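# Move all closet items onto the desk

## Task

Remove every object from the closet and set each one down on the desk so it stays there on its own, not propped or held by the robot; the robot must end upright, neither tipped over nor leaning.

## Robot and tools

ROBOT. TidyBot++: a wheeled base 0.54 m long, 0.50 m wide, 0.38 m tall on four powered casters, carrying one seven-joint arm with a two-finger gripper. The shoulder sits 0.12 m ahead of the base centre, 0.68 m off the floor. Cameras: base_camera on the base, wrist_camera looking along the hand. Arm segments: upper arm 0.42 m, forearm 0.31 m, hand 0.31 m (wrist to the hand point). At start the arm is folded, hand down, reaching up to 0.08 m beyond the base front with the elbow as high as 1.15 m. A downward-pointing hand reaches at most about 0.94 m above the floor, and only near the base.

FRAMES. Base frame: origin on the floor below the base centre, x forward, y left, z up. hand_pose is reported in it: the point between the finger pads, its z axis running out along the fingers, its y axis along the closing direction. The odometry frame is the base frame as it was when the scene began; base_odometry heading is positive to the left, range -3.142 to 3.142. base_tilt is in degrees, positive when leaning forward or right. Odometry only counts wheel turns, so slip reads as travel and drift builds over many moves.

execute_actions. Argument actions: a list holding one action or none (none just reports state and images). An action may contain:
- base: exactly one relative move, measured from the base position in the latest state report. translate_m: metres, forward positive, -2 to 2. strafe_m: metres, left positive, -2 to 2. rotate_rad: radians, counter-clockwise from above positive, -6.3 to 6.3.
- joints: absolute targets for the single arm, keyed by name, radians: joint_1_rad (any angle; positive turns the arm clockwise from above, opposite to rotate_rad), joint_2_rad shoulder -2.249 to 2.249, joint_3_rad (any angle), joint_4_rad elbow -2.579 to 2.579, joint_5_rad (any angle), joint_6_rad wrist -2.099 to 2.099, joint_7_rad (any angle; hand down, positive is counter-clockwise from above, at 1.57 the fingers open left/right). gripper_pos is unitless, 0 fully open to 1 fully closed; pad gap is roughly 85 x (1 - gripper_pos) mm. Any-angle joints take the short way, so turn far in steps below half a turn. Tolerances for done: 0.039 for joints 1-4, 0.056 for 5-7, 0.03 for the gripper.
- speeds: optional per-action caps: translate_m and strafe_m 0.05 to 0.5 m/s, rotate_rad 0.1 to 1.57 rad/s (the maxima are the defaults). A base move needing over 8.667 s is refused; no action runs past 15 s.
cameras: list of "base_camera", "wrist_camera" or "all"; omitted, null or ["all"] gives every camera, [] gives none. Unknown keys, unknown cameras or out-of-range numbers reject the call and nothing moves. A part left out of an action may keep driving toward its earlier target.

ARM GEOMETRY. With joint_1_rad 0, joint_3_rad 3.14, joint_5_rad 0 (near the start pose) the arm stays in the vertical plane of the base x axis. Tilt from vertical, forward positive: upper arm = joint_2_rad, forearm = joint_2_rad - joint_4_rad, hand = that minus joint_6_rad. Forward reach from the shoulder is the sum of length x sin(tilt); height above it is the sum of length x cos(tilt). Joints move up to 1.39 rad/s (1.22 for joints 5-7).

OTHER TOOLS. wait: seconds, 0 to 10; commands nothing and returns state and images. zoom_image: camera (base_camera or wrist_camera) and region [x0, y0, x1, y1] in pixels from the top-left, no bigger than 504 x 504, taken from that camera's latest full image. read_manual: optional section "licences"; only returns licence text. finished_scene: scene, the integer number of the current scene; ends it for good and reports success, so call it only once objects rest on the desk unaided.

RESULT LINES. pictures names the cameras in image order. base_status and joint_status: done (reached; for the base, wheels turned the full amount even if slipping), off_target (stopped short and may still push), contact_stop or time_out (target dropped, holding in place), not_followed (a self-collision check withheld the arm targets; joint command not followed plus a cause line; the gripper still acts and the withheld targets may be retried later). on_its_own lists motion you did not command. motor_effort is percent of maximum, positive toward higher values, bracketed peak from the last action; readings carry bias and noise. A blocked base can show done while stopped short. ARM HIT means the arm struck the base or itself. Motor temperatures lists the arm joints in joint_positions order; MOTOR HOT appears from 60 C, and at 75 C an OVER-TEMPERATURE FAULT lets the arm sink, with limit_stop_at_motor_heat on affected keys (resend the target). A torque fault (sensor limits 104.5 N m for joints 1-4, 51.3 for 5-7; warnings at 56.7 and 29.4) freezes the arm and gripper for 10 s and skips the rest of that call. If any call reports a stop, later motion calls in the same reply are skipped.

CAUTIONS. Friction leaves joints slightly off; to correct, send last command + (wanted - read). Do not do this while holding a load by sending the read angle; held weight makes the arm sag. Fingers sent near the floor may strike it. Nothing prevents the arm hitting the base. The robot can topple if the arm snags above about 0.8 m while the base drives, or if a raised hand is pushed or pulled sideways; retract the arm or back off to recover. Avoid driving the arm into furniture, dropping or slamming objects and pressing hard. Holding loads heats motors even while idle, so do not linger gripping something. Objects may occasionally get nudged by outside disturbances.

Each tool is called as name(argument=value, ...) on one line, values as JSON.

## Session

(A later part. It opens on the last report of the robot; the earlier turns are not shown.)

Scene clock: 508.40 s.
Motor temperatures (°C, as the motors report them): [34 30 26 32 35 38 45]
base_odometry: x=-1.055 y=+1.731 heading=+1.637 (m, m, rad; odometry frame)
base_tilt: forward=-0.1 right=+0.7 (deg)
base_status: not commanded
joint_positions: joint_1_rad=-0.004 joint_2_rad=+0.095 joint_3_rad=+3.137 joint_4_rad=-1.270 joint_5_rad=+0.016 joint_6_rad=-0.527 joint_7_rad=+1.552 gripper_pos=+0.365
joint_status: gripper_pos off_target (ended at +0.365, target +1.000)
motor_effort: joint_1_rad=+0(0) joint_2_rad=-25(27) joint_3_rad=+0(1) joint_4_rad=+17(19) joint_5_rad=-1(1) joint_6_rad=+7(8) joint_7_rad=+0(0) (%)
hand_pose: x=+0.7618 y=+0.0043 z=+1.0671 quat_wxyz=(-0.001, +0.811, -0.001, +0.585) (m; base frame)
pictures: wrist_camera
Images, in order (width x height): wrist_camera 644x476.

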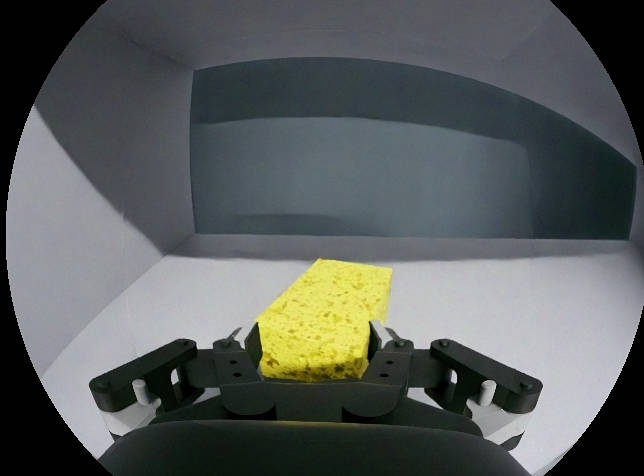

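execute_actions(actions=[{"joints":{"joint_4_rad":-1.16,"joint_6_rad":-0.66}}], cameras=[])

execute_actions(actions=[{"base":{"translate_m":-0.6},"speeds":{"translate_m":0.3}}], cameras=[])

execute_actions(actions=[{"base":{"rotate_rad":3.14},"speeds":{"rotate_rad":1.0}}], cameras=[])

execute_actions(actions=[{"base":{"translate_m":1.1}}], cameras=[])

execute_actions(actions=[{"base":{"strafe_m":1.45}}], cameras=[])

execute_actions(actions=[{"base":{"translate_m":0.45},"speeds":{"translate_m":0.3}}], cameras=["wrist_camera"])

Scene clock: 519.50 s.
Motor temperatures (°C, as the motors report them): [34 30 26 32 35 38 45]
base_odometry: x=-1.055 y=+1.731 heading=+1.637 (m, m, rad; odometry frame)
base_tilt: forward=-0.1 right=+0.6 (deg)
base_status: not commanded
joint_positions: joint_1_rad=-0.004 joint_2_rad=+0.095 joint_3_rad=+3.137 joint_4_rad=-1.173 joint_5_rad=+0.016 joint_6_rad=-0.620 joint_7_rad=+1.552 gripper_pos=+0.365
joint_status: all done
motor_effort: joint_1_rad=+0(0) joint_2_rad=-26(28) joint_3_rad=+0(0) joint_4_rad=+19(20) joint_5_rad=-1(1) joint_6_rad=+9(9) joint_7_rad=+1(0) (%)
hand_pose: x=+0.7545 y=+0.0038 z=+1.0974 quat_wxyz=(-0.001, +0.810, -0.002, +0.587) (m; base frame)
pictures: none
No camera images: the call's "cameras" was empty. Leave "cameras" out to get every camera's image.

Scene clock: 522.47 s.
Motor temperatures (°C, as the motors report them): [34 30 26 32 35 38 45]
base_odometry: x=-1.014 y=+1.132 heading=+1.638 (m, m, rad; odometry frame)
base_tilt: forward=-0.1 right=+0.6 (deg)
base_status: done
joint_positions: joint_1_rad=-0.004 joint_2_rad=+0.096 joint_3_rad=+3.137 joint_4_rad=-1.173 joint_5_rad=+0.016 joint_6_rad=-0.624 joint_7_rad=+1.552 gripper_pos=+0.365
joint_status: not commanded
motor_effort: joint_1_rad=+0(4) joint_2_rad=-25(31) joint_3_rad=+0(3) joint_4_rad=+18(20) joint_5_rad=-1(2) joint_6_rad=+8(9) joint_7_rad=+0(1) (%)
hand_pose: x=+0.7547 y=+0.0037 z=+1.0950 quat_wxyz=(+0.000, +0.812, -0.002, +0.584) (m; base frame)
pictures: none
No camera images: the call's "cameras" was empty. Leave "cameras" out to get every camera's image.

Scene clock: 526.53 s.
Motor temperatures (°C, as the motors report them): [34 30 26 32 35 38 45]
base_odometry: x=-1.014 y=+1.132 heading=-1.505 (m, m, rad; odometry frame)
base_tilt: forward=-0.1 right=+0.7 (deg)
base_status: done
joint_positions: joint_1_rad=-0.003 joint_2_rad=+0.096 joint_3_rad=+3.137 joint_4_rad=-1.173 joint_5_rad=+0.016 joint_6_rad=-0.624 joint_7_rad=+1.552 gripper_pos=+0.365
joint_status: not commanded
motor_effort: joint_1_rad=+0(3) joint_2_rad=-25(28) joint_3_rad=+0(2) joint_4_rad=+19(19) joint_5_rad=-1(0) joint_6_rad=+9(9) joint_7_rad=+0(0) (%)
hand_pose: x=+0.7548 y=+0.0028 z=+1.0950 quat_wxyz=(+0.000, +0.812, -0.002, +0.584) (m; base frame)
pictures: none
No camera images: the call's "cameras" was empty. Leave "cameras" out to get every camera's image.

Scene clock: 530.10 s.
Motor temperatures (°C, as the motors report them): [34 30 26 32 35 38 45]
base_odometry: x=-0.941 y=+0.034 heading=-1.505 (m, m, rad; odometry frame)
base_tilt: forward=-0.1 right=+0.6 (deg)
base_status: done
joint_positions: joint_1_rad=-0.003 joint_2_rad=+0.097 joint_3_rad=+3.137 joint_4_rad=-1.173 joint_5_rad=+0.016 joint_6_rad=-0.626 joint_7_rad=+1.552 gripper_pos=+0.365
joint_status: not commanded
motor_effort: joint_1_rad=-1(1) joint_2_rad=-28(30) joint_3_rad=+0(0) joint_4_rad=+19(20) joint_5_rad=-1(1) joint_6_rad=+9(9) joint_7_rad=+0(1) (%)
hand_pose: x=+0.7551 y=+0.0028 z=+1.0939 quat_wxyz=(+0.000, +0.812, -0.002, +0.583) (m; base frame)
pictures: none
No camera images: the call's "cameras" was empty. Leave "cameras" out to get every camera's image.

Scene clock: 534.37 s.
Motor temperatures (°C, as the motors report them): [34 30 26 32 35 38 45]
base_odometry: x=+0.506 y=+0.129 heading=-1.505 (m, m, rad; odometry frame)
base_tilt: forward=-0.1 right=+0.7 (deg)
base_status: done
joint_positions: joint_1_rad=-0.003 joint_2_rad=+0.097 joint_3_rad=+3.138 joint_4_rad=-1.173 joint_5_rad=+0.016 joint_6_rad=-0.626 joint_7_rad=+1.552 gripper_pos=+0.365
joint_status: not commanded
motor_effort: joint_1_rad=+1(3) joint_2_rad=-26(27) joint_3_rad=+1(1) joint_4_rad=+19(19) joint_5_rad=-1(0) joint_6_rad=+9(9) joint_7_rad=+0(0) (%)
hand_pose: x=+0.7551 y=+0.0026 z=+1.0938 quat_wxyz=(+0.000, +0.813, -0.002, +0.583) (m; base frame)
pictures: none
No camera images: the call's "cameras" was empty. Leave "cameras" out to get every camera's image.

Scene clock: 536.83 s.
Motor temperatures (°C, as the motors report them): [34 30 26 32 35 38 45]
base_odometry: x=+0.536 y=-0.320 heading=-1.505 (m, m, rad; odometry frame)
base_tilt: forward=+0.0 right=+0.6 (deg)
base_status: done
joint_positions: joint_1_rad=-0.003 joint_2_rad=+0.098 joint_3_rad=+3.138 joint_4_rad=-1.173 joint_5_rad=+0.016 joint_6_rad=-0.627 joint_7_rad=+1.552 gripper_pos=+0.365
joint_status: not commanded
motor_effort: joint_1_rad=+0(2) joint_2_rad=-27(30) joint_3_rad=+1(1) joint_4_rad=+19(20) joint_5_rad=-1(1) joint_6_rad=+9(9) joint_7_rad=+0(0) (%)
hand_pose: x=+0.7553 y=+0.0026 z=+1.0933 quat_wxyz=(+0.000, +0.813, -0.002, +0.583) (m; base frame)
pictures: wrist_camera
Images, in order (width x height): wrist_camera 644x476.

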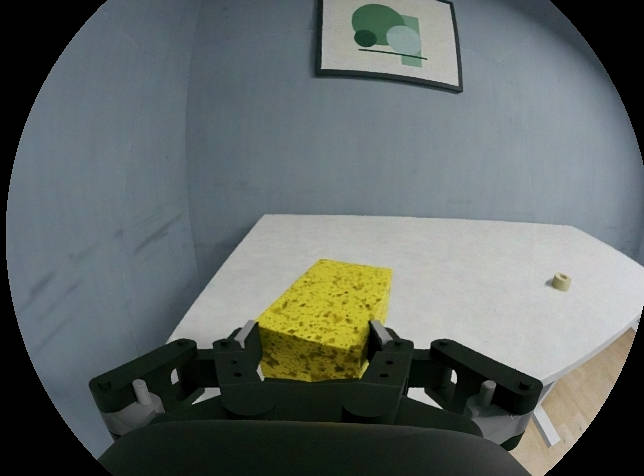

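execute_actions(actions=[{"base":{"strafe_m":-0.25}}], cameras=[])

execute_actions(actions=[{"base":{"translate_m":0.15},"speeds":{"translate_m":0.2}}], cameras=[])

execute_actions(actions=[{"joints":{"joint_4_rad":-1.47,"joint_6_rad":-0.29}}], cameras=["wrist_camera"])

Scene clock: 544.60 s.
Motor temperatures (°C, as the motors report them): [34 30 26 32 35 38 45]
base_odometry: x=+0.286 y=-0.337 heading=-1.505 (m, m, rad; odometry frame)
base_tilt: forward=-0.1 right=+0.7 (deg)
base_status: done
joint_positions: joint_1_rad=+0.000 joint_2_rad=+0.098 joint_3_rad=+3.140 joint_4_rad=-1.173 joint_5_rad=+0.016 joint_6_rad=-0.627 joint_7_rad=+1.552 gripper_pos=+0.365
joint_status: not commanded
motor_effort: joint_1_rad=+0(3) joint_2_rad=-26(28) joint_3_rad=+0(2) joint_4_rad=+19(19) joint_5_rad=-1(0) joint_6_rad=+9(9) joint_7_rad=+0(1) (%)
hand_pose: x=+0.7553 y=-0.0007 z=+1.0933 quat_wxyz=(+0.002, +0.813, -0.004, +0.582) (m; base frame)
pictures: none
No camera images: the call's "cameras" was empty. Leave "cameras" out to get every camera's image.

Scene clock: 546.13 s.
Motor temperatures (°C, as the motors report them): [34 30 26 32 35 38 45]
base_odometry: x=+0.296 y=-0.487 heading=-1.505 (m, m, rad; odometry frame)
base_tilt: forward=-0.1 right=+0.6 (deg)
base_status: done
joint_positions: joint_1_rad=+0.000 joint_2_rad=+0.099 joint_3_rad=+3.140 joint_4_rad=-1.173 joint_5_rad=+0.016 joint_6_rad=-0.627 joint_7_rad=+1.552 gripper_pos=+0.365
joint_status: not commanded
motor_effort: joint_1_rad=+0(1) joint_2_rad=-28(31) joint_3_rad=+0(0) joint_4_rad=+19(20) joint_5_rad=-1(1) joint_6_rad=+9(9) joint_7_rad=+0(0) (%)
hand_pose: x=+0.7557 y=-0.0007 z=+1.0929 quat_wxyz=(+0.002, +0.813, -0.004, +0.582) (m; base frame)
pictures: none
No camera images: the call's "cameras" was empty. Leave "cameras" out to get every camera's image.

Scene clock: 547.53 s.
Motor temperatures (°C, as the motors report them): [34 30 26 32 35 38 45]
base_odometry: x=+0.296 y=-0.487 heading=-1.505 (m, m, rad; odometry frame)
base_tilt: forward=-0.1 right=+0.7 (deg)
base_status: not commanded
joint_positions: joint_1_rad=+0.000 joint_2_rad=+0.099 joint_3_rad=+3.140 joint_4_rad=-1.456 joint_5_rad=+0.016 joint_6_rad=-0.331 joint_7_rad=+1.552 gripper_pos=+0.365
joint_status: all done
motor_effort: joint_1_rad=+1(0) joint_2_rad=-27(28) joint_3_rad=+0(0) joint_4_rad=+19(20) joint_5_rad=-1(1) joint_6_rad=+9(10) joint_7_rad=+0(0) (%)
hand_pose: x=+0.7709 y=+0.0006 z=+1.0091 quat_wxyz=(+0.001, +0.809, -0.002, +0.587) (m; base frame)
pictures: wrist_camera
Images, in order (width x height): wrist_camera 644x476.

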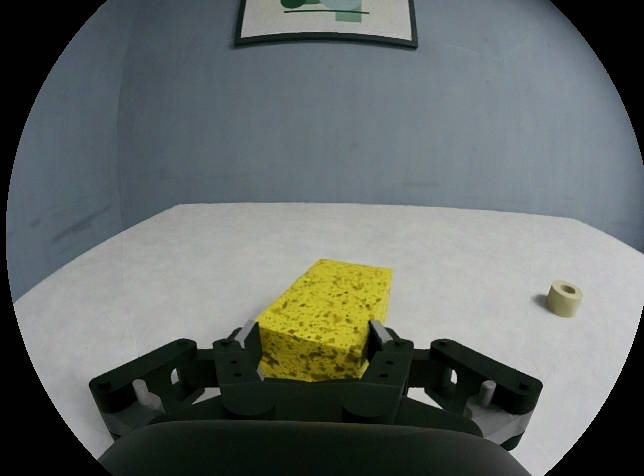

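execute_actions(actions=[{"joints":{"joint_4_rad":-1.53,"joint_6_rad":-0.23}}], cameras=[])

execute_actions(actions=[{"joints":{"gripper_pos":0}}], cameras=[])

execute_actions(actions=[{"joints":{"joint_4_rad":-1.2,"joint_6_rad":-0.6}}], cameras=["wrist_camera"])

execute_actions(actions=[{"base":{"translate_m":-0.6}}], cameras=[])

execute_actions(actions=[{"base":{"rotate_rad":3.14},"joints":{"joint_2_rad":-0.2,"joint_4_rad":-1.87,"joint_6_rad":-0.25}}], cameras=[])

execute_actions(actions=[{"base":{"strafe_m":1.2}}], cameras=[])

execute_actions(actions=[{"base":{"translate_m":1.0}}], cameras=["wrist_camera"])

Scene clock: 563.37 s.
Motor temperatures (°C, as the motors report them): [34 30 26 32 35 38 45]
base_odometry: x=+0.296 y=-0.487 heading=-1.505 (m, m, rad; odometry frame)
base_tilt: forward=-0.1 right=+0.7 (deg)
base_status: not commanded
joint_positions: joint_1_rad=+0.000 joint_2_rad=+0.098 joint_3_rad=+3.140 joint_4_rad=-1.504 joint_5_rad=+0.016 joint_6_rad=-0.261 joint_7_rad=+1.552 gripper_pos=+0.365
joint_status: all done
motor_effort: joint_1_rad=+0(1) joint_2_rad=-24(27) joint_3_rad=+0(0) joint_4_rad=+18(19) joint_5_rad=-1(1) joint_6_rad=+7(9) joint_7_rad=+0(1) (%)
hand_pose: x=+0.7726 y=+0.0010 z=+1.0009 quat_wxyz=(+0.000, +0.803, -0.002, +0.596) (m; base frame)
pictures: none
No camera images: the call's "cameras" was empty. Leave "cameras" out to get every camera's image.

Scene clock: 564.47 s.
Motor temperatures (°C, as the motors report them): [34 30 26 32 35 38 45]
base_odometry: x=+0.296 y=-0.487 heading=-1.505 (m, m, rad; odometry frame)
base_tilt: forward=-0.1 right=+0.6 (deg)
base_status: not commanded
joint_positions: joint_1_rad=+0.000 joint_2_rad=+0.098 joint_3_rad=+3.140 joint_4_rad=-1.512 joint_5_rad=+0.016 joint_6_rad=-0.261 joint_7_rad=+1.552 gripper_pos=+0.000
joint_status: all done
motor_effort: joint_1_rad=+0(0) joint_2_rad=-27(27) joint_3_rad=+0(0) joint_4_rad=+19(19) joint_5_rad=-1(1) joint_6_rad=+8(9) joint_7_rad=+0(0) (%)
hand_pose: x=+0.7717 y=+0.0010 z=+0.9958 quat_wxyz=(+0.000, +0.805, -0.002, +0.593) (m; base frame)
pictures: none
No camera images: the call's "cameras" was empty. Leave "cameras" out to get every camera's image.

Scene clock: 565.90 s.
Motor temperatures (°C, as the motors report them): [34 30 26 32 35 38 45]
base_odometry: x=+0.296 y=-0.487 heading=-1.505 (m, m, rad; odometry frame)
base_tilt: forward=+0.0 right=+0.6 (deg)
base_status: not commanded
joint_positions: joint_1_rad=+0.000 joint_2_rad=+0.098 joint_3_rad=+3.140 joint_4_rad=-1.216 joint_5_rad=+0.016 joint_6_rad=-0.560 joint_7_rad=+1.552 gripper_pos=+0.000
joint_status: all done
motor_effort: joint_1_rad=+0(0) joint_2_rad=-26(28) joint_3_rad=+0(0) joint_4_rad=+19(20) joint_5_rad=-1(1) joint_6_rad=+9(9) joint_7_rad=+1(1) (%)
hand_pose: x=+0.7615 y=-0.0005 z=+1.0873 quat_wxyz=(+0.001, +0.806, -0.004, +0.592) (m; base frame)
pictures: wrist_camera
Images, in order (width x height): wrist_camera 644x476.

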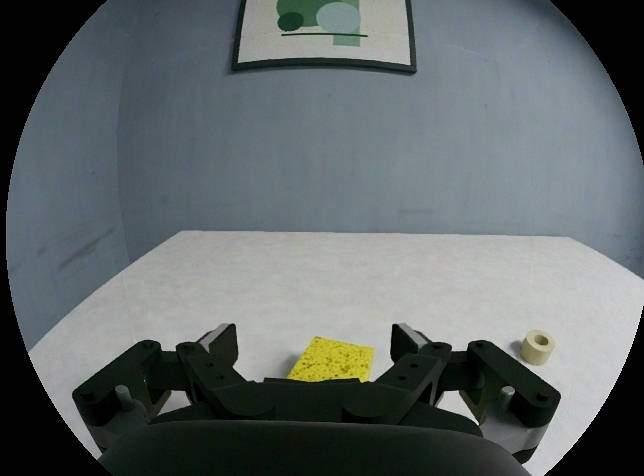

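Scene clock: 568.60 s.
Motor temperatures (°C, as the motors report them): [34 30 26 32 35 38 45]
base_odometry: x=+0.256 y=+0.112 heading=-1.504 (m, m, rad; odometry frame)
base_tilt: forward=-0.1 right=+0.7 (deg)
base_status: done
joint_positions: joint_1_rad=+0.001 joint_2_rad=+0.098 joint_3_rad=+3.140 joint_4_rad=-1.215 joint_5_rad=+0.016 joint_6_rad=-0.564 joint_7_rad=+1.552 gripper_pos=+0.000
joint_status: not commanded
motor_effort: joint_1_rad=+1(2) joint_2_rad=-25(31) joint_3_rad=+1(1) joint_4_rad=+18(19) joint_5_rad=-1(1) joint_6_rad=+9(9) joint_7_rad=+1(0) (%)
hand_pose: x=+0.7610 y=-0.0005 z=+1.0870 quat_wxyz=(+0.002, +0.807, -0.004, +0.591) (m; base frame)
pictures: none
No camera images: the call's "cameras" was empty. Leave "cameras" out to get every camera's image.

Scene clock: 571.90 s.
Motor temperatures (°C, as the motors report them): [34 30 26 32 35 38 45]
base_odometry: x=+0.256 y=+0.112 heading=+1.636 (m, m, rad; odometry frame)
base_tilt: forward=-0.1 right=+0.7 (deg)
base_status: done
joint_positions: joint_1_rad=+0.002 joint_2_rad=-0.171 joint_3_rad=+3.140 joint_4_rad=-1.850 joint_5_rad=+0.016 joint_6_rad=-0.288 joint_7_rad=+1.552 gripper_pos=+0.000
joint_status: all done
motor_effort: joint_1_rad=+0(2) joint_2_rad=-16(26) joint_3_rad=+1(2) joint_4_rad=+19(18) joint_5_rad=-1(2) joint_6_rad=+8(9) joint_7_rad=+0(1) (%)
hand_pose: x=+0.6470 y=-0.0001 z=+0.9422 quat_wxyz=(+0.001, +0.832, -0.003, +0.554) (m; base frame)
pictures: none
No camera images: the call's "cameras" was empty. Leave "cameras" out to get every camera's image.

Scene clock: 575.67 s.
Motor temperatures (°C, as the motors report them): [34 30 26 32 35 38 45]
base_odometry: x=-0.942 y=+0.033 heading=+1.637 (m, m, rad; odometry frame)
base_tilt: forward=-0.1 right=+0.6 (deg)
base_status: done
joint_positions: joint_1_rad=+0.002 joint_2_rad=-0.171 joint_3_rad=+3.140 joint_4_rad=-1.850 joint_5_rad=+0.016 joint_6_rad=-0.288 joint_7_rad=+1.552 gripper_pos=+0.000
joint_status: not commanded
motor_effort: joint_1_rad=+1(2) joint_2_rad=-16(15) joint_3_rad=+0(2) joint_4_rad=+19(19) joint_5_rad=-1(1) joint_6_rad=+8(8) joint_7_rad=+1(0) (%)
hand_pose: x=+0.6469 y=-0.0001 z=+0.9423 quat_wxyz=(+0.001, +0.832, -0.003, +0.554) (m; base frame)
pictures: none
No camera images: the call's "cameras" was empty. Leave "cameras" out to get every camera's image.

Scene clock: 579.03 s.
Motor temperatures (°C, as the motors report them): [34 30 26 32 35 38 45]
base_odometry: x=-1.008 y=+1.031 heading=+1.637 (m, m, rad; odometry frame)
base_tilt: forward=+0.0 right=+0.7 (deg)
base_status: done
joint_positions: joint_1_rad=+0.002 joint_2_rad=-0.184 joint_3_rad=+3.140 joint_4_rad=-1.854 joint_5_rad=+0.016 joint_6_rad=-0.286 joint_7_rad=+1.552 gripper_pos=+0.000
joint_status: not commanded
motor_effort: joint_1_rad=+1(0) joint_2_rad=-15(20) joint_3_rad=+1(1) joint_4_rad=+19(19) joint_5_rad=-1(1) joint_6_rad=+8(9) joint_7_rad=+0(0) (%)
hand_pose: x=+0.6433 y=+0.0000 z=+0.9477 quat_wxyz=(+0.001, +0.829, -0.003, +0.559) (m; base frame)
pictures: wrist_camera
Images, in order (width x height): wrist_camera 644x476.

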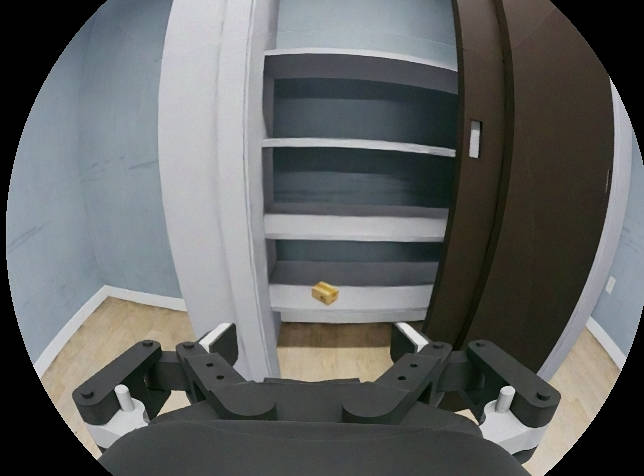

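execute_actions(actions=[{"base":{"strafe_m":-0.04},"joints":{"joint_2_rad":1.1,"joint_4_rad":-1.53,"joint_6_rad":0.76}}], cameras=[])

execute_actions(actions=[{"base":{"translate_m":0.3}}], cameras=["wrist_camera"])

Scene clock: 587.77 s.
Motor temperatures (°C, as the motors report them): [34 30 26 32 35 38 45]
base_odometry: x=-0.968 y=+1.034 heading=+1.637 (m, m, rad; odometry frame)
base_tilt: forward=-0.1 right=+0.7 (deg)
base_status: done
joint_positions: joint_1_rad=+0.002 joint_2_rad=+1.083 joint_3_rad=+3.141 joint_4_rad=-1.550 joint_5_rad=+0.016 joint_6_rad=+0.719 joint_7_rad=+1.552 gripper_pos=+0.000
joint_status: all done
motor_effort: joint_1_rad=+1(1) joint_2_rad=-48(50) joint_3_rad=+0(3) joint_4_rad=+11(19) joint_5_rad=-1(1) joint_6_rad=+8(9) joint_7_rad=+0(1) (%)
hand_pose: x=+0.9371 y=+0.0037 z=+0.5001 quat_wxyz=(-0.006, +0.817, +0.000, +0.576) (m; base frame)
pictures: none
No camera images: the call's "cameras" was empty. Leave "cameras" out to get every camera's image.

Scene clock: 589.67 s.
Motor temperatures (°C, as the motors report them): [34 30 26 32 35 38 45]
base_odometry: x=-0.988 y=+1.333 heading=+1.637 (m, m, rad; odometry frame)
base_tilt: forward=+0.0 right=+0.7 (deg)
base_status: done
joint_positions: joint_1_rad=+0.002 joint_2_rad=+1.083 joint_3_rad=+3.141 joint_4_rad=-1.542 joint_5_rad=+0.016 joint_6_rad=+0.721 joint_7_rad=+1.552 gripper_pos=+0.000
joint_status: not commanded
motor_effort: joint_1_rad=+0(0) joint_2_rad=-48(51) joint_3_rad=-1(0) joint_4_rad=+11(12) joint_5_rad=-1(1) joint_6_rad=+8(9) joint_7_rad=+0(0) (%)
hand_pose: x=+0.9403 y=+0.0037 z=+0.5042 quat_wxyz=(-0.006, +0.814, +0.000, +0.580) (m; base frame)
pictures: wrist_camera
Images, in order (width x height): wrist_camera 644x476.

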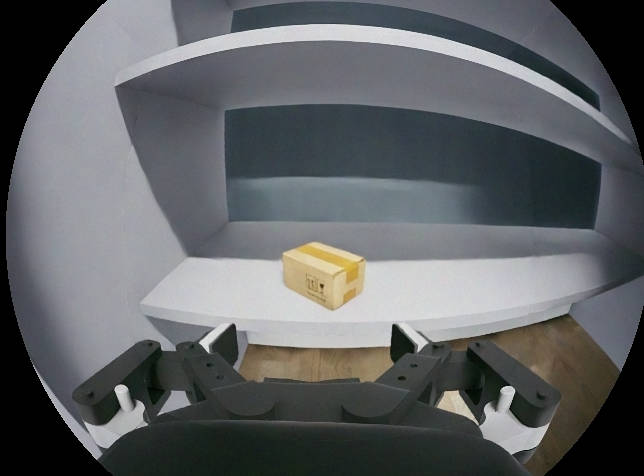

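execute_actions(actions=[{"base":{"translate_m":-0.3}}], cameras=[])

execute_actions(actions=[{"base":{"strafe_m":-0.62}}], cameras=[])

execute_actions(actions=[{"base":{"rotate_rad":0.42}}], cameras=[])

execute_actions(actions=[{"base":{"translate_m":0.3}}])

Scene clock: 605.40 s.
Motor temperatures (°C, as the motors report them): [34 31 26 32 35 38 45]
base_odometry: x=-0.968 y=+1.034 heading=+1.637 (m, m, rad; odometry frame)
base_tilt: forward=-0.1 right=+0.7 (deg)
base_status: done
joint_positions: joint_1_rad=+0.002 joint_2_rad=+1.083 joint_3_rad=+3.141 joint_4_rad=-1.538 joint_5_rad=+0.016 joint_6_rad=+0.722 joint_7_rad=+1.552 gripper_pos=+0.000
joint_status: not commanded
motor_effort: joint_1_rad=+0(2) joint_2_rad=-49(50) joint_3_rad=-1(1) joint_4_rad=+11(13) joint_5_rad=-1(1) joint_6_rad=+8(9) joint_7_rad=+0(0) (%)
hand_pose: x=+0.9417 y=+0.0037 z=+0.5059 quat_wxyz=(-0.006, +0.813, +0.000, +0.582) (m; base frame)
pictures: none
No camera images: the call's "cameras" was empty. Leave "cameras" out to get every camera's image.

Scene clock: 608.00 s.
Motor temperatures (°C, as the motors report them): [34 31 26 32 35 38 45]
base_odometry: x=-0.349 y=+1.075 heading=+1.637 (m, m, rad; odometry frame)
base_tilt: forward=+0.0 right=+0.6 (deg)
base_status: done
joint_positions: joint_1_rad=+0.001 joint_2_rad=+1.083 joint_3_rad=+3.141 joint_4_rad=-1.538 joint_5_rad=+0.016 joint_6_rad=+0.722 joint_7_rad=+1.552 gripper_pos=+0.000
joint_status: not commanded
motor_effort: joint_1_rad=+0(4) joint_2_rad=-48(50) joint_3_rad=-1(2) joint_4_rad=+11(11) joint_5_rad=-1(2) joint_6_rad=+8(9) joint_7_rad=+0(0) (%)
hand_pose: x=+0.9417 y=+0.0039 z=+0.5059 quat_wxyz=(-0.006, +0.813, +0.000, +0.582) (m; base frame)
pictures: none
No camera images: the call's "cameras" was empty. Leave "cameras" out to get every camera's image.

Scene clock: 609.67 s.
Motor temperatures (°C, as the motors report them): [34 31 26 32 35 38 45]
base_odometry: x=-0.349 y=+1.075 heading=+2.057 (m, m, rad; odometry frame)
base_tilt: forward=-0.1 right=+0.6 (deg)
base_status: done
joint_positions: joint_1_rad=-0.003 joint_2_rad=+1.083 joint_3_rad=+3.133 joint_4_rad=-1.538 joint_5_rad=+0.016 joint_6_rad=+0.722 joint_7_rad=+1.552 gripper_pos=+0.000
joint_status: not commanded
motor_effort: joint_1_rad=-1(8) joint_2_rad=-49(50) joint_3_rad=-1(3) joint_4_rad=+11(12) joint_5_rad=-1(2) joint_6_rad=+8(9) joint_7_rad=+1(0) (%)
hand_pose: x=+0.9416 y=+0.0117 z=+0.5061 quat_wxyz=(-0.011, +0.813, +0.001, +0.582) (m; base frame)
pictures: none
No camera images: the call's "cameras" was empty. Leave "cameras" out to get every camera's image.

Scene clock: 611.57 s.
Motor temperatures (°C, as the motors report them): [34 31 26 32 35 38 45]
base_odometry: x=-0.489 y=+1.340 heading=+2.057 (m, m, rad; odometry frame)
base_tilt: forward=+0.0 right=+0.7 (deg)
base_status: done
joint_positions: joint_1_rad=-0.003 joint_2_rad=+1.083 joint_3_rad=+3.133 joint_4_rad=-1.537 joint_5_rad=+0.016 joint_6_rad=+0.723 joint_7_rad=+1.552 gripper_pos=+0.000
joint_status: not commanded
motor_effort: joint_1_rad=+0(1) joint_2_rad=-48(50) joint_3_rad=-1(1) joint_4_rad=+11(12) joint_5_rad=-1(1) joint_6_rad=+8(9) joint_7_rad=+0(0) (%)
hand_pose: x=+0.9421 y=+0.0117 z=+0.5067 quat_wxyz=(-0.011, +0.813, +0.001, +0.583) (m; base frame)
pictures: base_camera, wrist_camera
Images, in order (width x height): base_camera 644x364, wrist_camera 644x476.

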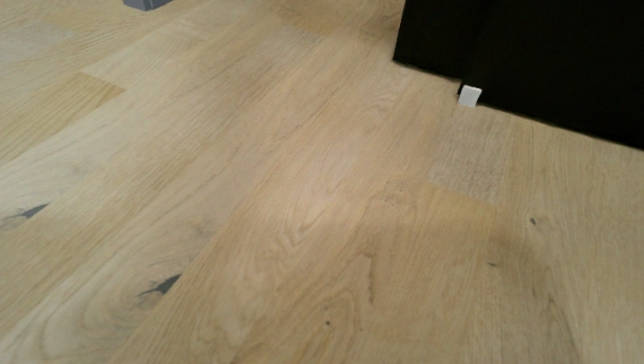

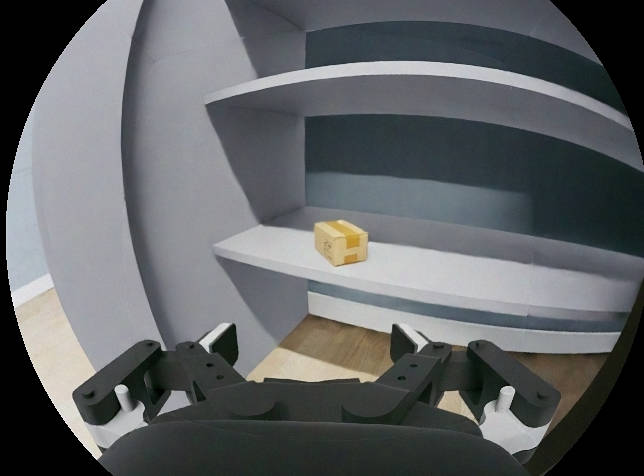

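execute_actions(actions=[{"base":{"strafe_m":-0.06}}], cameras=[])

execute_actions(actions=[{"base":{"translate_m":0.05},"joints":{"joint_2_rad":1.45,"joint_4_rad":-0.58,"joint_6_rad":0.17}}])

Scene clock: 624.93 s.
Motor temperatures (°C, as the motors report them): [34 31 26 32 35 38 45]
base_odometry: x=-0.436 y=+1.368 heading=+2.058 (m, m, rad; odometry frame)
base_tilt: forward=-0.1 right=+0.7 (deg)
base_status: done
joint_positions: joint_1_rad=+0.005 joint_2_rad=+1.083 joint_3_rad=+3.136 joint_4_rad=-1.537 joint_5_rad=+0.016 joint_6_rad=+0.723 joint_7_rad=+1.552 gripper_pos=+0.000
joint_status: not commanded
motor_effort: joint_1_rad=+1(4) joint_2_rad=-49(50) joint_3_rad=+0(2) joint_4_rad=+11(12) joint_5_rad=-1(2) joint_6_rad=+8(9) joint_7_rad=+0(0) (%)
hand_pose: x=+0.9422 y=+0.0032 z=+0.5067 quat_wxyz=(-0.007, +0.813, -0.002, +0.583) (m; base frame)
pictures: none
No camera images: the call's "cameras" was empty. Leave "cameras" out to get every camera's image.

Scene clock: 627.17 s.
Motor temperatures (°C, as the motors report them): [34 31 26 32 35 38 45]
base_odometry: x=-0.460 y=+1.413 heading=+2.057 (m, m, rad; odometry frame)
base_tilt: forward=+0.0 right=+0.7 (deg)
base_status: done
joint_positions: joint_1_rad=+0.005 joint_2_rad=+1.422 joint_3_rad=+3.136 joint_4_rad=-0.599 joint_5_rad=+0.016 joint_6_rad=+0.211 joint_7_rad=+1.552 gripper_pos=+0.000
joint_status: all done
motor_effort: joint_1_rad=+0(1) joint_2_rad=-59(61) joint_3_rad=+0(1) joint_4_rad=+17(18) joint_5_rad=-1(1) joint_6_rad=+9(10) joint_7_rad=+1(0) (%)
hand_pose: x=+1.1207 y=-0.0014 z=+0.5343 quat_wxyz=(-0.003, +0.786, -0.004, +0.618) (m; base frame)
pictures: base_camera, wrist_camera
Images, in order (width x height): base_camera 644x364, wrist_camera 644x476.

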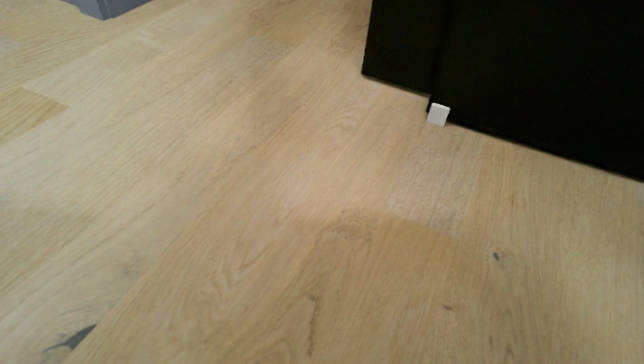

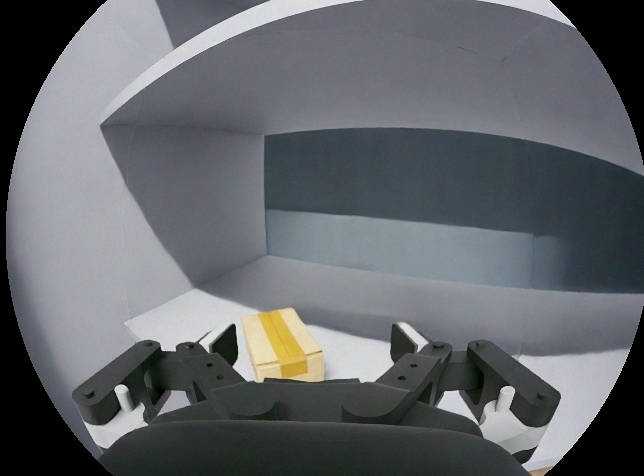

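execute_actions(actions=[{"base":{"strafe_m":0.025},"joints":{"joint_6_rad":-0.12}}], cameras=[])

execute_actions(actions=[{"base":{"translate_m":0.08},"speeds":{"translate_m":0.08}}])

Scene clock: 634.00 s.
Motor temperatures (°C, as the motors report them): [34 31 26 32 35 38 45]
base_odometry: x=-0.482 y=+1.401 heading=+2.057 (m, m, rad; odometry frame)
base_tilt: forward=-0.1 right=+0.6 (deg)
base_status: done
joint_positions: joint_1_rad=-0.004 joint_2_rad=+1.441 joint_3_rad=+3.136 joint_4_rad=-0.590 joint_5_rad=+0.016 joint_6_rad=-0.097 joint_7_rad=+1.552 gripper_pos=+0.000
joint_status: all done
motor_effort: joint_1_rad=+1(4) joint_2_rad=-59(62) joint_3_rad=+0(1) joint_4_rad=+17(18) joint_5_rad=-1(1) joint_6_rad=+7(8) joint_7_rad=+0(0) (%)
hand_pose: x=+1.0818 y=+0.0069 z=+0.4313 quat_wxyz=(-0.003, +0.875, -0.001, +0.485) (m; base frame)
pictures: none
No camera images: the call's "cameras" was empty. Leave "cameras" out to get every camera's image.

Scene clock: 637.60 s.
Motor temperatures (°C, as the motors report them): [34 31 26 32 35 38 45]
base_odometry: x=-0.519 y=+1.470 heading=+2.057 (m, m, rad; odometry frame)
base_tilt: forward=+0.0 right=+0.6 (deg)
base_status: translate_m time_out (by the wheels' count: +0.078 of +0.080)
joint_positions: joint_1_rad=-0.004 joint_2_rad=+1.436 joint_3_rad=+3.136 joint_4_rad=-0.574 joint_5_rad=+0.016 joint_6_rad=-0.146 joint_7_rad=+1.552 gripper_pos=+0.000
joint_status: not commanded
motor_effort: joint_1_rad=+1(5) joint_2_rad=-59(62) joint_3_rad=+0(1) joint_4_rad=+16(34) joint_5_rad=-1(1) joint_6_rad=+7(36) joint_7_rad=+0(5) (%)
hand_pose: x=+1.0800 y=+0.0067 z=+0.4331 quat_wxyz=(-0.003, +0.881, -0.001, +0.473) (m; base frame)
pictures: base_camera, wrist_camera
Images, in order (width x height): base_camera 644x364, wrist_camera 644x476.

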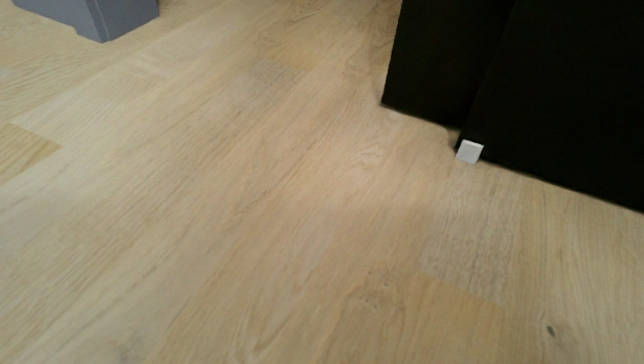

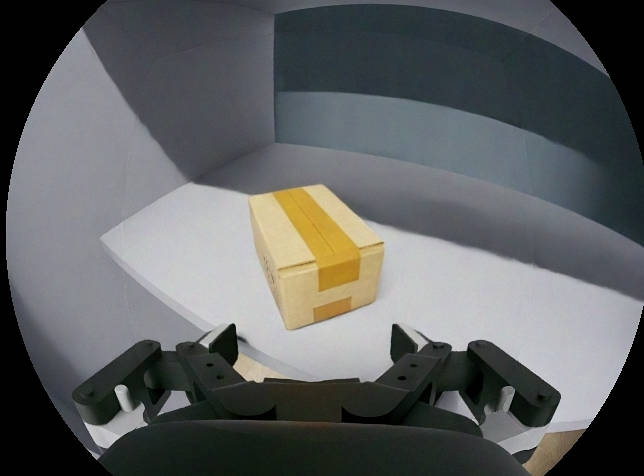

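execute_actions(actions=[{"base":{"strafe_m":-0.012},"joints":{"joint_6_rad":0.0}}], cameras=[])

execute_actions(actions=[{"base":{"translate_m":0.07},"speeds":{"translate_m":0.08}}], cameras=["wrist_camera"])

Scene clock: 643.10 s.
Motor temperatures (°C, as the motors report them): [34 32 26 32 35 38 45]
base_odometry: x=-0.508 y=+1.476 heading=+2.057 (m, m, rad; odometry frame)
base_tilt: forward=-0.1 right=+0.7 (deg)
base_status: done
joint_positions: joint_1_rad=+0.001 joint_2_rad=+1.439 joint_3_rad=+3.136 joint_4_rad=-0.574 joint_5_rad=+0.016 joint_6_rad=-0.029 joint_7_rad=+1.552 gripper_pos=+0.000
joint_status: all done
motor_effort: joint_1_rad=+0(5) joint_2_rad=-60(62) joint_3_rad=+0(1) joint_4_rad=+17(18) joint_5_rad=-1(1) joint_6_rad=+8(9) joint_7_rad=+1(0) (%)
hand_pose: x=+1.0976 y=+0.0022 z=+0.4614 quat_wxyz=(-0.003, +0.853, -0.003, +0.522) (m; base frame)
pictures: none
No camera images: the call's "cameras" was empty. Leave "cameras" out to get every camera's image.

Scene clock: 644.50 s.
Motor temperatures (°C, as the motors report them): [34 32 26 32 35 38 45]
base_odometry: x=-0.541 y=+1.538 heading=+2.057 (m, m, rad; odometry frame)
base_tilt: forward=-0.1 right=+0.7 (deg)
base_status: done
joint_positions: joint_1_rad=+0.001 joint_2_rad=+1.439 joint_3_rad=+3.136 joint_4_rad=-0.574 joint_5_rad=+0.016 joint_6_rad=-0.029 joint_7_rad=+1.552 gripper_pos=+0.000
joint_status: not commanded
motor_effort: joint_1_rad=+1(2) joint_2_rad=-59(62) joint_3_rad=-1(1) joint_4_rad=+17(18) joint_5_rad=-1(1) joint_6_rad=+8(8) joint_7_rad=+1(0) (%)
hand_pose: x=+1.0976 y=+0.0022 z=+0.4614 quat_wxyz=(-0.003, +0.853, -0.003, +0.522) (m; base frame)
pictures: wrist_camera
Images, in order (width x height): wrist_camera 644x476.

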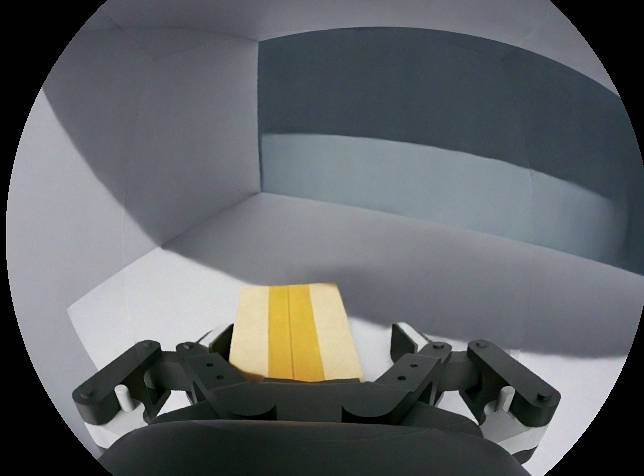

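execute_actions(actions=[{"joints":{"joint_6_rad":-0.09}}], cameras=[])

execute_actions(actions=[{"joints":{"gripper_pos":1}}], cameras=[])

execute_actions(actions=[{"joints":{"joint_2_rad":1.38}}], cameras=[])

execute_actions(actions=[{"base":{"translate_m":-0.6},"speeds":{"translate_m":0.3}}], cameras=["wrist_camera"])

Scene clock: 651.00 s.
Motor temperatures (°C, as the motors report them): [34 32 26 32 35 38 45]
base_odometry: x=-0.541 y=+1.538 heading=+2.057 (m, m, rad; odometry frame)
base_tilt: forward=+0.0 right=+0.6 (deg)
base_status: not commanded
joint_positions: joint_1_rad=+0.001 joint_2_rad=+1.439 joint_3_rad=+3.136 joint_4_rad=-0.574 joint_5_rad=+0.016 joint_6_rad=-0.053 joint_7_rad=+1.552 gripper_pos=+0.000
joint_status: all done
motor_effort: joint_1_rad=+0(1) joint_2_rad=-59(61) joint_3_rad=-1(0) joint_4_rad=+17(18) joint_5_rad=-1(1) joint_6_rad=+8(9) joint_7_rad=+0(0) (%)
hand_pose: x=+1.0941 y=+0.0021 z=+0.4548 quat_wxyz=(-0.003, +0.859, -0.003, +0.512) (m; base frame)
pictures: none
No camera images: the call's "cameras" was empty. Leave "cameras" out to get every camera's image.

Scene clock: 652.10 s.
Motor temperatures (°C, as the motors report them): [34 32 26 32 35 38 45]
base_odometry: x=-0.541 y=+1.538 heading=+2.057 (m, m, rad; odometry frame)
base_tilt: forward=+0.0 right=+0.7 (deg)
base_status: not commanded
joint_positions: joint_1_rad=+0.001 joint_2_rad=+1.438 joint_3_rad=+3.136 joint_4_rad=-0.574 joint_5_rad=+0.016 joint_6_rad=-0.053 joint_7_rad=+1.552 gripper_pos=+0.332
joint_status: gripper_pos off_target (ended at +0.332, target +1.000)
motor_effort: joint_1_rad=+0(2) joint_2_rad=-58(59) joint_3_rad=+0(0) joint_4_rad=+16(17) joint_5_rad=-1(1) joint_6_rad=+7(8) joint_7_rad=+1(0) (%)
hand_pose: x=+1.0944 y=+0.0021 z=+0.4558 quat_wxyz=(-0.003, +0.859, -0.003, +0.513) (m; base frame)
pictures: none
No camera images: the call's "cameras" was empty. Leave "cameras" out to get every camera's image.

Scene clock: 653.07 s.
Motor temperatures (°C, as the motors report them): [34 32 26 32 35 38 45]
base_odometry: x=-0.541 y=+1.538 heading=+2.057 (m, m, rad; odometry frame)
base_tilt: forward=+0.0 right=+0.6 (deg)
base_status: not commanded
joint_positions: joint_1_rad=+0.001 joint_2_rad=+1.410 joint_3_rad=+3.136 joint_4_rad=-0.576 joint_5_rad=+0.016 joint_6_rad=-0.056 joint_7_rad=+1.552 gripper_pos=+0.332
joint_status: all done
motor_effort: joint_1_rad=+0(0) joint_2_rad=-61(63) joint_3_rad=+0(1) joint_4_rad=+18(18) joint_5_rad=-1(1) joint_6_rad=+9(9) joint_7_rad=+0(1) (%)
hand_pose: x=+1.0993 y=+0.0021 z=+0.4808 quat_wxyz=(-0.003, +0.853, -0.003, +0.522) (m; base frame)
pictures: none
No camera images: the call's "cameras" was empty. Leave "cameras" out to get every camera's image.

Scene clock: 656.03 s.
Motor temperatures (°C, as the motors report them): [34 32 26 32 35 38 45]
base_odometry: x=-0.260 y=+1.007 heading=+2.057 (m, m, rad; odometry frame)
base_tilt: forward=+0.0 right=+0.6 (deg)
base_status: done
joint_positions: joint_1_rad=+0.000 joint_2_rad=+1.410 joint_3_rad=+3.136 joint_4_rad=-0.576 joint_5_rad=+0.016 joint_6_rad=-0.057 joint_7_rad=+1.552 gripper_pos=+0.332
joint_status: not commanded
motor_effort: joint_1_rad=+0(4) joint_2_rad=-61(64) joint_3_rad=+0(1) joint_4_rad=+18(19) joint_5_rad=-1(1) joint_6_rad=+9(9) joint_7_rad=+0(1) (%)
hand_pose: x=+1.0991 y=+0.0027 z=+0.4805 quat_wxyz=(-0.003, +0.853, -0.003, +0.522) (m; base frame)
pictures: wrist_camera
Images, in order (width x height): wrist_camera 644x476.

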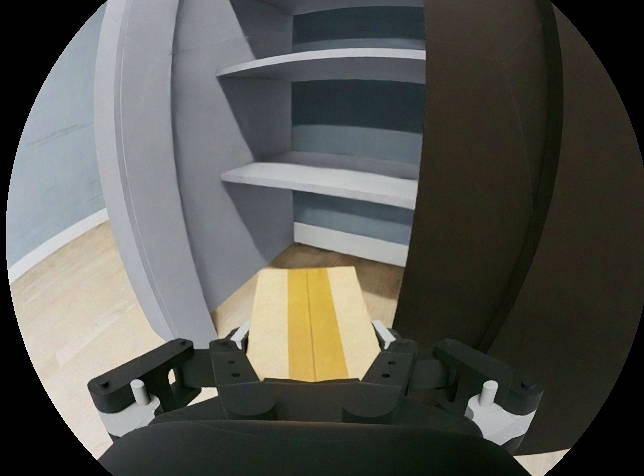

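execute_actions(actions=[{"joints":{"joint_2_rad":0.0,"joint_4_rad":-0.25,"joint_6_rad":-1.45}}], cameras=["wrist_camera"])

Scene clock: 664.13 s.
Motor temperatures (°C, as the motors report them): [34 32 26 32 35 38 45]
base_odometry: x=-0.260 y=+1.008 heading=+2.057 (m, m, rad; odometry frame)
base_tilt: forward=-0.1 right=+0.7 (deg)
base_status: not commanded
joint_positions: joint_1_rad=+0.000 joint_2_rad=+0.012 joint_3_rad=+3.136 joint_4_rad=-0.268 joint_5_rad=+0.016 joint_6_rad=-1.416 joint_7_rad=+1.552 gripper_pos=+0.332
joint_status: all done
motor_effort: joint_1_rad=+1(0) joint_2_rad=-11(67) joint_3_rad=+0(1) joint_4_rad=+9(21) joint_5_rad=-1(1) joint_6_rad=+10(10) joint_7_rad=+0(1) (%)
hand_pose: x=+0.5199 y=-0.0014 z=+1.3655 quat_wxyz=(-0.001, +0.750, -0.009, +0.661) (m; base frame)
pictures: wrist_camera
Images, in order (width x height): wrist_camera 644x476.

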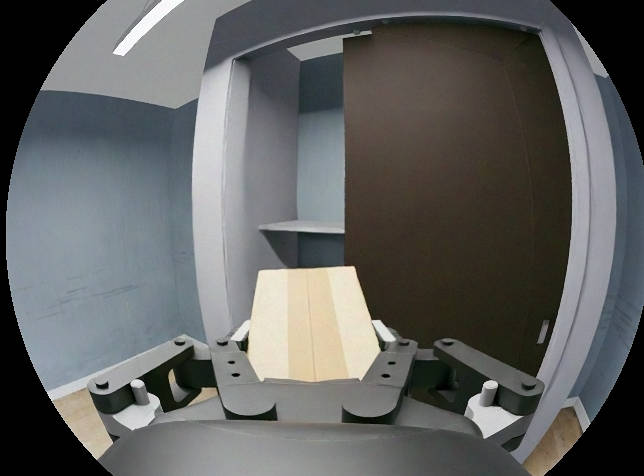

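execute_actions(actions=[{"base":{"rotate_rad":-0.75}}], cameras=[])

execute_actions(actions=[{"base":{"strafe_m":0.95}}], cameras=["wrist_camera"])

Scene clock: 672.60 s.
Motor temperatures (°C, as the motors report them): [34 32 26 32 35 38 45]
base_odometry: x=-0.260 y=+1.007 heading=+1.307 (m, m, rad; odometry frame)
base_tilt: forward=-0.1 right=+0.7 (deg)
base_status: done
joint_positions: joint_1_rad=+0.000 joint_2_rad=+0.012 joint_3_rad=+3.136 joint_4_rad=-0.268 joint_5_rad=+0.016 joint_6_rad=-1.416 joint_7_rad=+1.552 gripper_pos=+0.332
joint_status: not commanded
motor_effort: joint_1_rad=+0(2) joint_2_rad=-12(14) joint_3_rad=+0(0) joint_4_rad=+9(10) joint_5_rad=-1(0) joint_6_rad=+10(10) joint_7_rad=+1(0) (%)
hand_pose: x=+0.5199 y=-0.0014 z=+1.3655 quat_wxyz=(-0.001, +0.750, -0.009, +0.661) (m; base frame)
pictures: none
No camera images: the call's "cameras" was empty. Leave "cameras" out to get every camera's image.

Scene clock: 675.87 s.
Motor temperatures (°C, as the motors report them): [34 32 26 32 35 38 45]
base_odometry: x=-1.177 y=+1.256 heading=+1.307 (m, m, rad; odometry frame)
base_tilt: forward=+0.0 right=+0.6 (deg)
base_status: done
joint_positions: joint_1_rad=+0.000 joint_2_rad=+0.012 joint_3_rad=+3.136 joint_4_rad=-0.268 joint_5_rad=+0.016 joint_6_rad=-1.416 joint_7_rad=+1.552 gripper_pos=+0.332
joint_status: not commanded
motor_effort: joint_1_rad=+0(1) joint_2_rad=-13(13) joint_3_rad=+1(1) joint_4_rad=+9(10) joint_5_rad=-1(2) joint_6_rad=+10(10) joint_7_rad=+0(0) (%)
hand_pose: x=+0.5199 y=-0.0014 z=+1.3655 quat_wxyz=(-0.001, +0.750, -0.009, +0.661) (m; base frame)
pictures: wrist_camera
Images, in order (width x height): wrist_camera 644x476.

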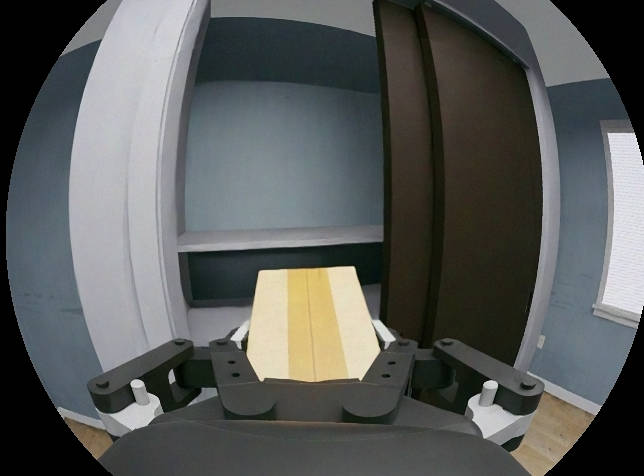

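execute_actions(actions=[{"base":{"rotate_rad":-2.81},"joints":{"joint_2_rad":-0.1,"joint_4_rad":-1.23,"joint_6_rad":-0.94}}], cameras=[])

execute_actions(actions=[{"base":{"translate_m":1.2}}], cameras=[])

execute_actions(actions=[{"base":{"strafe_m":1.2}}], cameras=[])

execute_actions(actions=[{"base":{"translate_m":0.4},"speeds":{"translate_m":0.3}}], cameras=["wrist_camera"])

Scene clock: 687.23 s.
Motor temperatures (°C, as the motors report them): [34 32 26 32 35 38 45]
base_odometry: x=-1.178 y=+1.256 heading=-1.503 (m, m, rad; odometry frame)
base_tilt: forward=-0.1 right=+0.7 (deg)
base_status: done
joint_positions: joint_1_rad=+0.000 joint_2_rad=-0.067 joint_3_rad=+3.139 joint_4_rad=-1.219 joint_5_rad=+0.016 joint_6_rad=-0.983 joint_7_rad=+1.552 gripper_pos=+0.332
joint_status: all done
motor_effort: joint_1_rad=+0(2) joint_2_rad=-19(28) joint_3_rad=+1(1) joint_4_rad=+18(19) joint_5_rad=-1(0) joint_6_rad=+8(11) joint_7_rad=+0(0) (%)
hand_pose: x=+0.6410 y=-0.0014 z=+1.0633 quat_wxyz=(+0.003, +0.876, -0.006, +0.483) (m; base frame)
pictures: none
No camera images: the call's "cameras" was empty. Leave "cameras" out to get every camera's image.

Scene clock: 691.00 s.
Motor temperatures (°C, as the motors report them): [34 32 26 32 35 38 45]
base_odometry: x=-1.097 y=+0.058 heading=-1.503 (m, m, rad; odometry frame)
base_tilt: forward=-0.1 right=+0.7 (deg)
base_status: done
joint_positions: joint_1_rad=+0.000 joint_2_rad=-0.083 joint_3_rad=+3.139 joint_4_rad=-1.220 joint_5_rad=+0.016 joint_6_rad=-0.980 joint_7_rad=+1.552 gripper_pos=+0.332
joint_status: not commanded
motor_effort: joint_1_rad=-1(0) joint_2_rad=-20(23) joint_3_rad=+1(1) joint_4_rad=+18(19) joint_5_rad=-1(1) joint_6_rad=+8(9) joint_7_rad=+0(1) (%)
hand_pose: x=+0.6353 y=-0.0014 z=+1.0717 quat_wxyz=(+0.003, +0.871, -0.006, +0.490) (m; base frame)
pictures: none
No camera images: the call's "cameras" was empty. Leave "cameras" out to get every camera's image.

Scene clock: 694.77 s.
Motor temperatures (°C, as the motors report them): [34 32 26 32 35 38 45]
base_odometry: x=+0.100 y=+0.139 heading=-1.504 (m, m, rad; odometry frame)
base_tilt: forward=-0.1 right=+0.7 (deg)
base_status: done
joint_positions: joint_1_rad=+0.000 joint_2_rad=-0.083 joint_3_rad=+3.139 joint_4_rad=-1.220 joint_5_rad=+0.016 joint_6_rad=-0.980 joint_7_rad=+1.552 gripper_pos=+0.332
joint_status: not commanded
motor_effort: joint_1_rad=+0(3) joint_2_rad=-18(19) joint_3_rad=+1(2) joint_4_rad=+18(18) joint_5_rad=-1(0) joint_6_rad=+8(9) joint_7_rad=+0(0) (%)
hand_pose: x=+0.6353 y=-0.0014 z=+1.0717 quat_wxyz=(+0.003, +0.871, -0.006, +0.490) (m; base frame)
pictures: none
No camera images: the call's "cameras" was empty. Leave "cameras" out to get every camera's image.

Scene clock: 697.07 s.
Motor temperatures (°C, as the motors report them): [34 32 26 32 35 38 45]
base_odometry: x=+0.127 y=-0.260 heading=-1.503 (m, m, rad; odometry frame)
base_tilt: forward=-0.1 right=+0.7 (deg)
base_status: done
joint_positions: joint_1_rad=+0.000 joint_2_rad=-0.086 joint_3_rad=+3.139 joint_4_rad=-1.221 joint_5_rad=+0.016 joint_6_rad=-0.979 joint_7_rad=+1.552 gripper_pos=+0.332
joint_status: not commanded
motor_effort: joint_1_rad=+2(2) joint_2_rad=-20(23) joint_3_rad=+0(0) joint_4_rad=+19(19) joint_5_rad=-1(2) joint_6_rad=+8(9) joint_7_rad=+0(0) (%)
hand_pose: x=+0.6345 y=-0.0014 z=+1.0729 quat_wxyz=(+0.003, +0.871, -0.006, +0.492) (m; base frame)
pictures: wrist_camera
Images, in order (width x height): wrist_camera 644x476.

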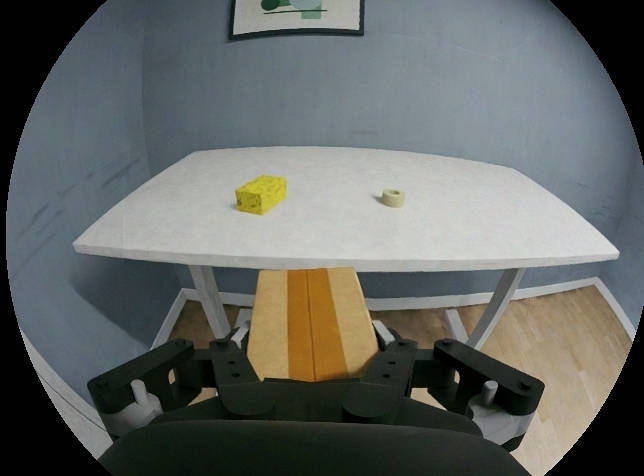

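execute_actions(actions=[{"base":{"strafe_m":-0.4}}], cameras=[])

execute_actions(actions=[{"base":{"translate_m":0.42},"speeds":{"translate_m":0.3}}], cameras=[])

execute_actions(actions=[{"joints":{"joint_4_rad":-1.47,"joint_6_rad":-0.66}}], cameras=["wrist_camera"])

Scene clock: 706.50 s.
Motor temperatures (°C, as the motors report them): [34 32 26 32 35 38 45]
base_odometry: x=-0.272 y=-0.287 heading=-1.503 (m, m, rad; odometry frame)
base_tilt: forward=-0.1 right=+0.7 (deg)
base_status: done
joint_positions: joint_1_rad=+0.000 joint_2_rad=-0.086 joint_3_rad=+3.141 joint_4_rad=-1.221 joint_5_rad=+0.016 joint_6_rad=-0.979 joint_7_rad=+1.552 gripper_pos=+0.332
joint_status: not commanded
motor_effort: joint_1_rad=+0(2) joint_2_rad=-18(20) joint_3_rad=+0(2) joint_4_rad=+18(19) joint_5_rad=-1(2) joint_6_rad=+8(9) joint_7_rad=+0(0) (%)
hand_pose: x=+0.6345 y=-0.0027 z=+1.0729 quat_wxyz=(+0.003, +0.871, -0.008, +0.492) (m; base frame)
pictures: none
No camera images: the call's "cameras" was empty. Leave "cameras" out to get every camera's image.

Scene clock: 708.87 s.
Motor temperatures (°C, as the motors report them): [34 32 26 32 35 38 45]
base_odometry: x=-0.244 y=-0.707 heading=-1.503 (m, m, rad; odometry frame)
base_tilt: forward=-0.1 right=+0.6 (deg)
base_status: done
joint_positions: joint_1_rad=+0.000 joint_2_rad=-0.087 joint_3_rad=+3.141 joint_4_rad=-1.221 joint_5_rad=+0.016 joint_6_rad=-0.978 joint_7_rad=+1.552 gripper_pos=+0.332
joint_status: not commanded
motor_effort: joint_1_rad=+0(0) joint_2_rad=-20(23) joint_3_rad=+1(1) joint_4_rad=+18(19) joint_5_rad=-1(1) joint_6_rad=+9(9) joint_7_rad=+0(0) (%)
hand_pose: x=+0.6339 y=-0.0027 z=+1.0737 quat_wxyz=(+0.003, +0.870, -0.008, +0.493) (m; base frame)
pictures: none
No camera images: the call's "cameras" was empty. Leave "cameras" out to get every camera's image.

Scene clock: 710.17 s.
Motor temperatures (°C, as the motors report them): [34 32 26 32 35 38 45]
base_odometry: x=-0.244 y=-0.707 heading=-1.503 (m, m, rad; odometry frame)
base_tilt: forward=-0.1 right=+0.7 (deg)
base_status: not commanded
joint_positions: joint_1_rad=+0.000 joint_2_rad=-0.087 joint_3_rad=+3.141 joint_4_rad=-1.460 joint_5_rad=+0.016 joint_6_rad=-0.705 joint_7_rad=+1.552 gripper_pos=+0.332
joint_status: all done
motor_effort: joint_1_rad=+0(1) joint_2_rad=-21(20) joint_3_rad=+0(1) joint_4_rad=+19(20) joint_5_rad=-1(1) joint_6_rad=+8(9) joint_7_rad=+0(0) (%)
hand_pose: x=+0.6626 y=-0.0018 z=+1.0116 quat_wxyz=(+0.003, +0.862, -0.006, +0.507) (m; base frame)
pictures: wrist_camera
Images, in order (width x height): wrist_camera 644x476.

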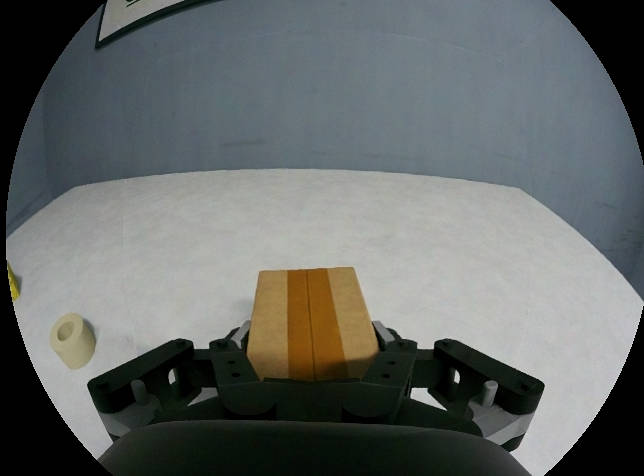

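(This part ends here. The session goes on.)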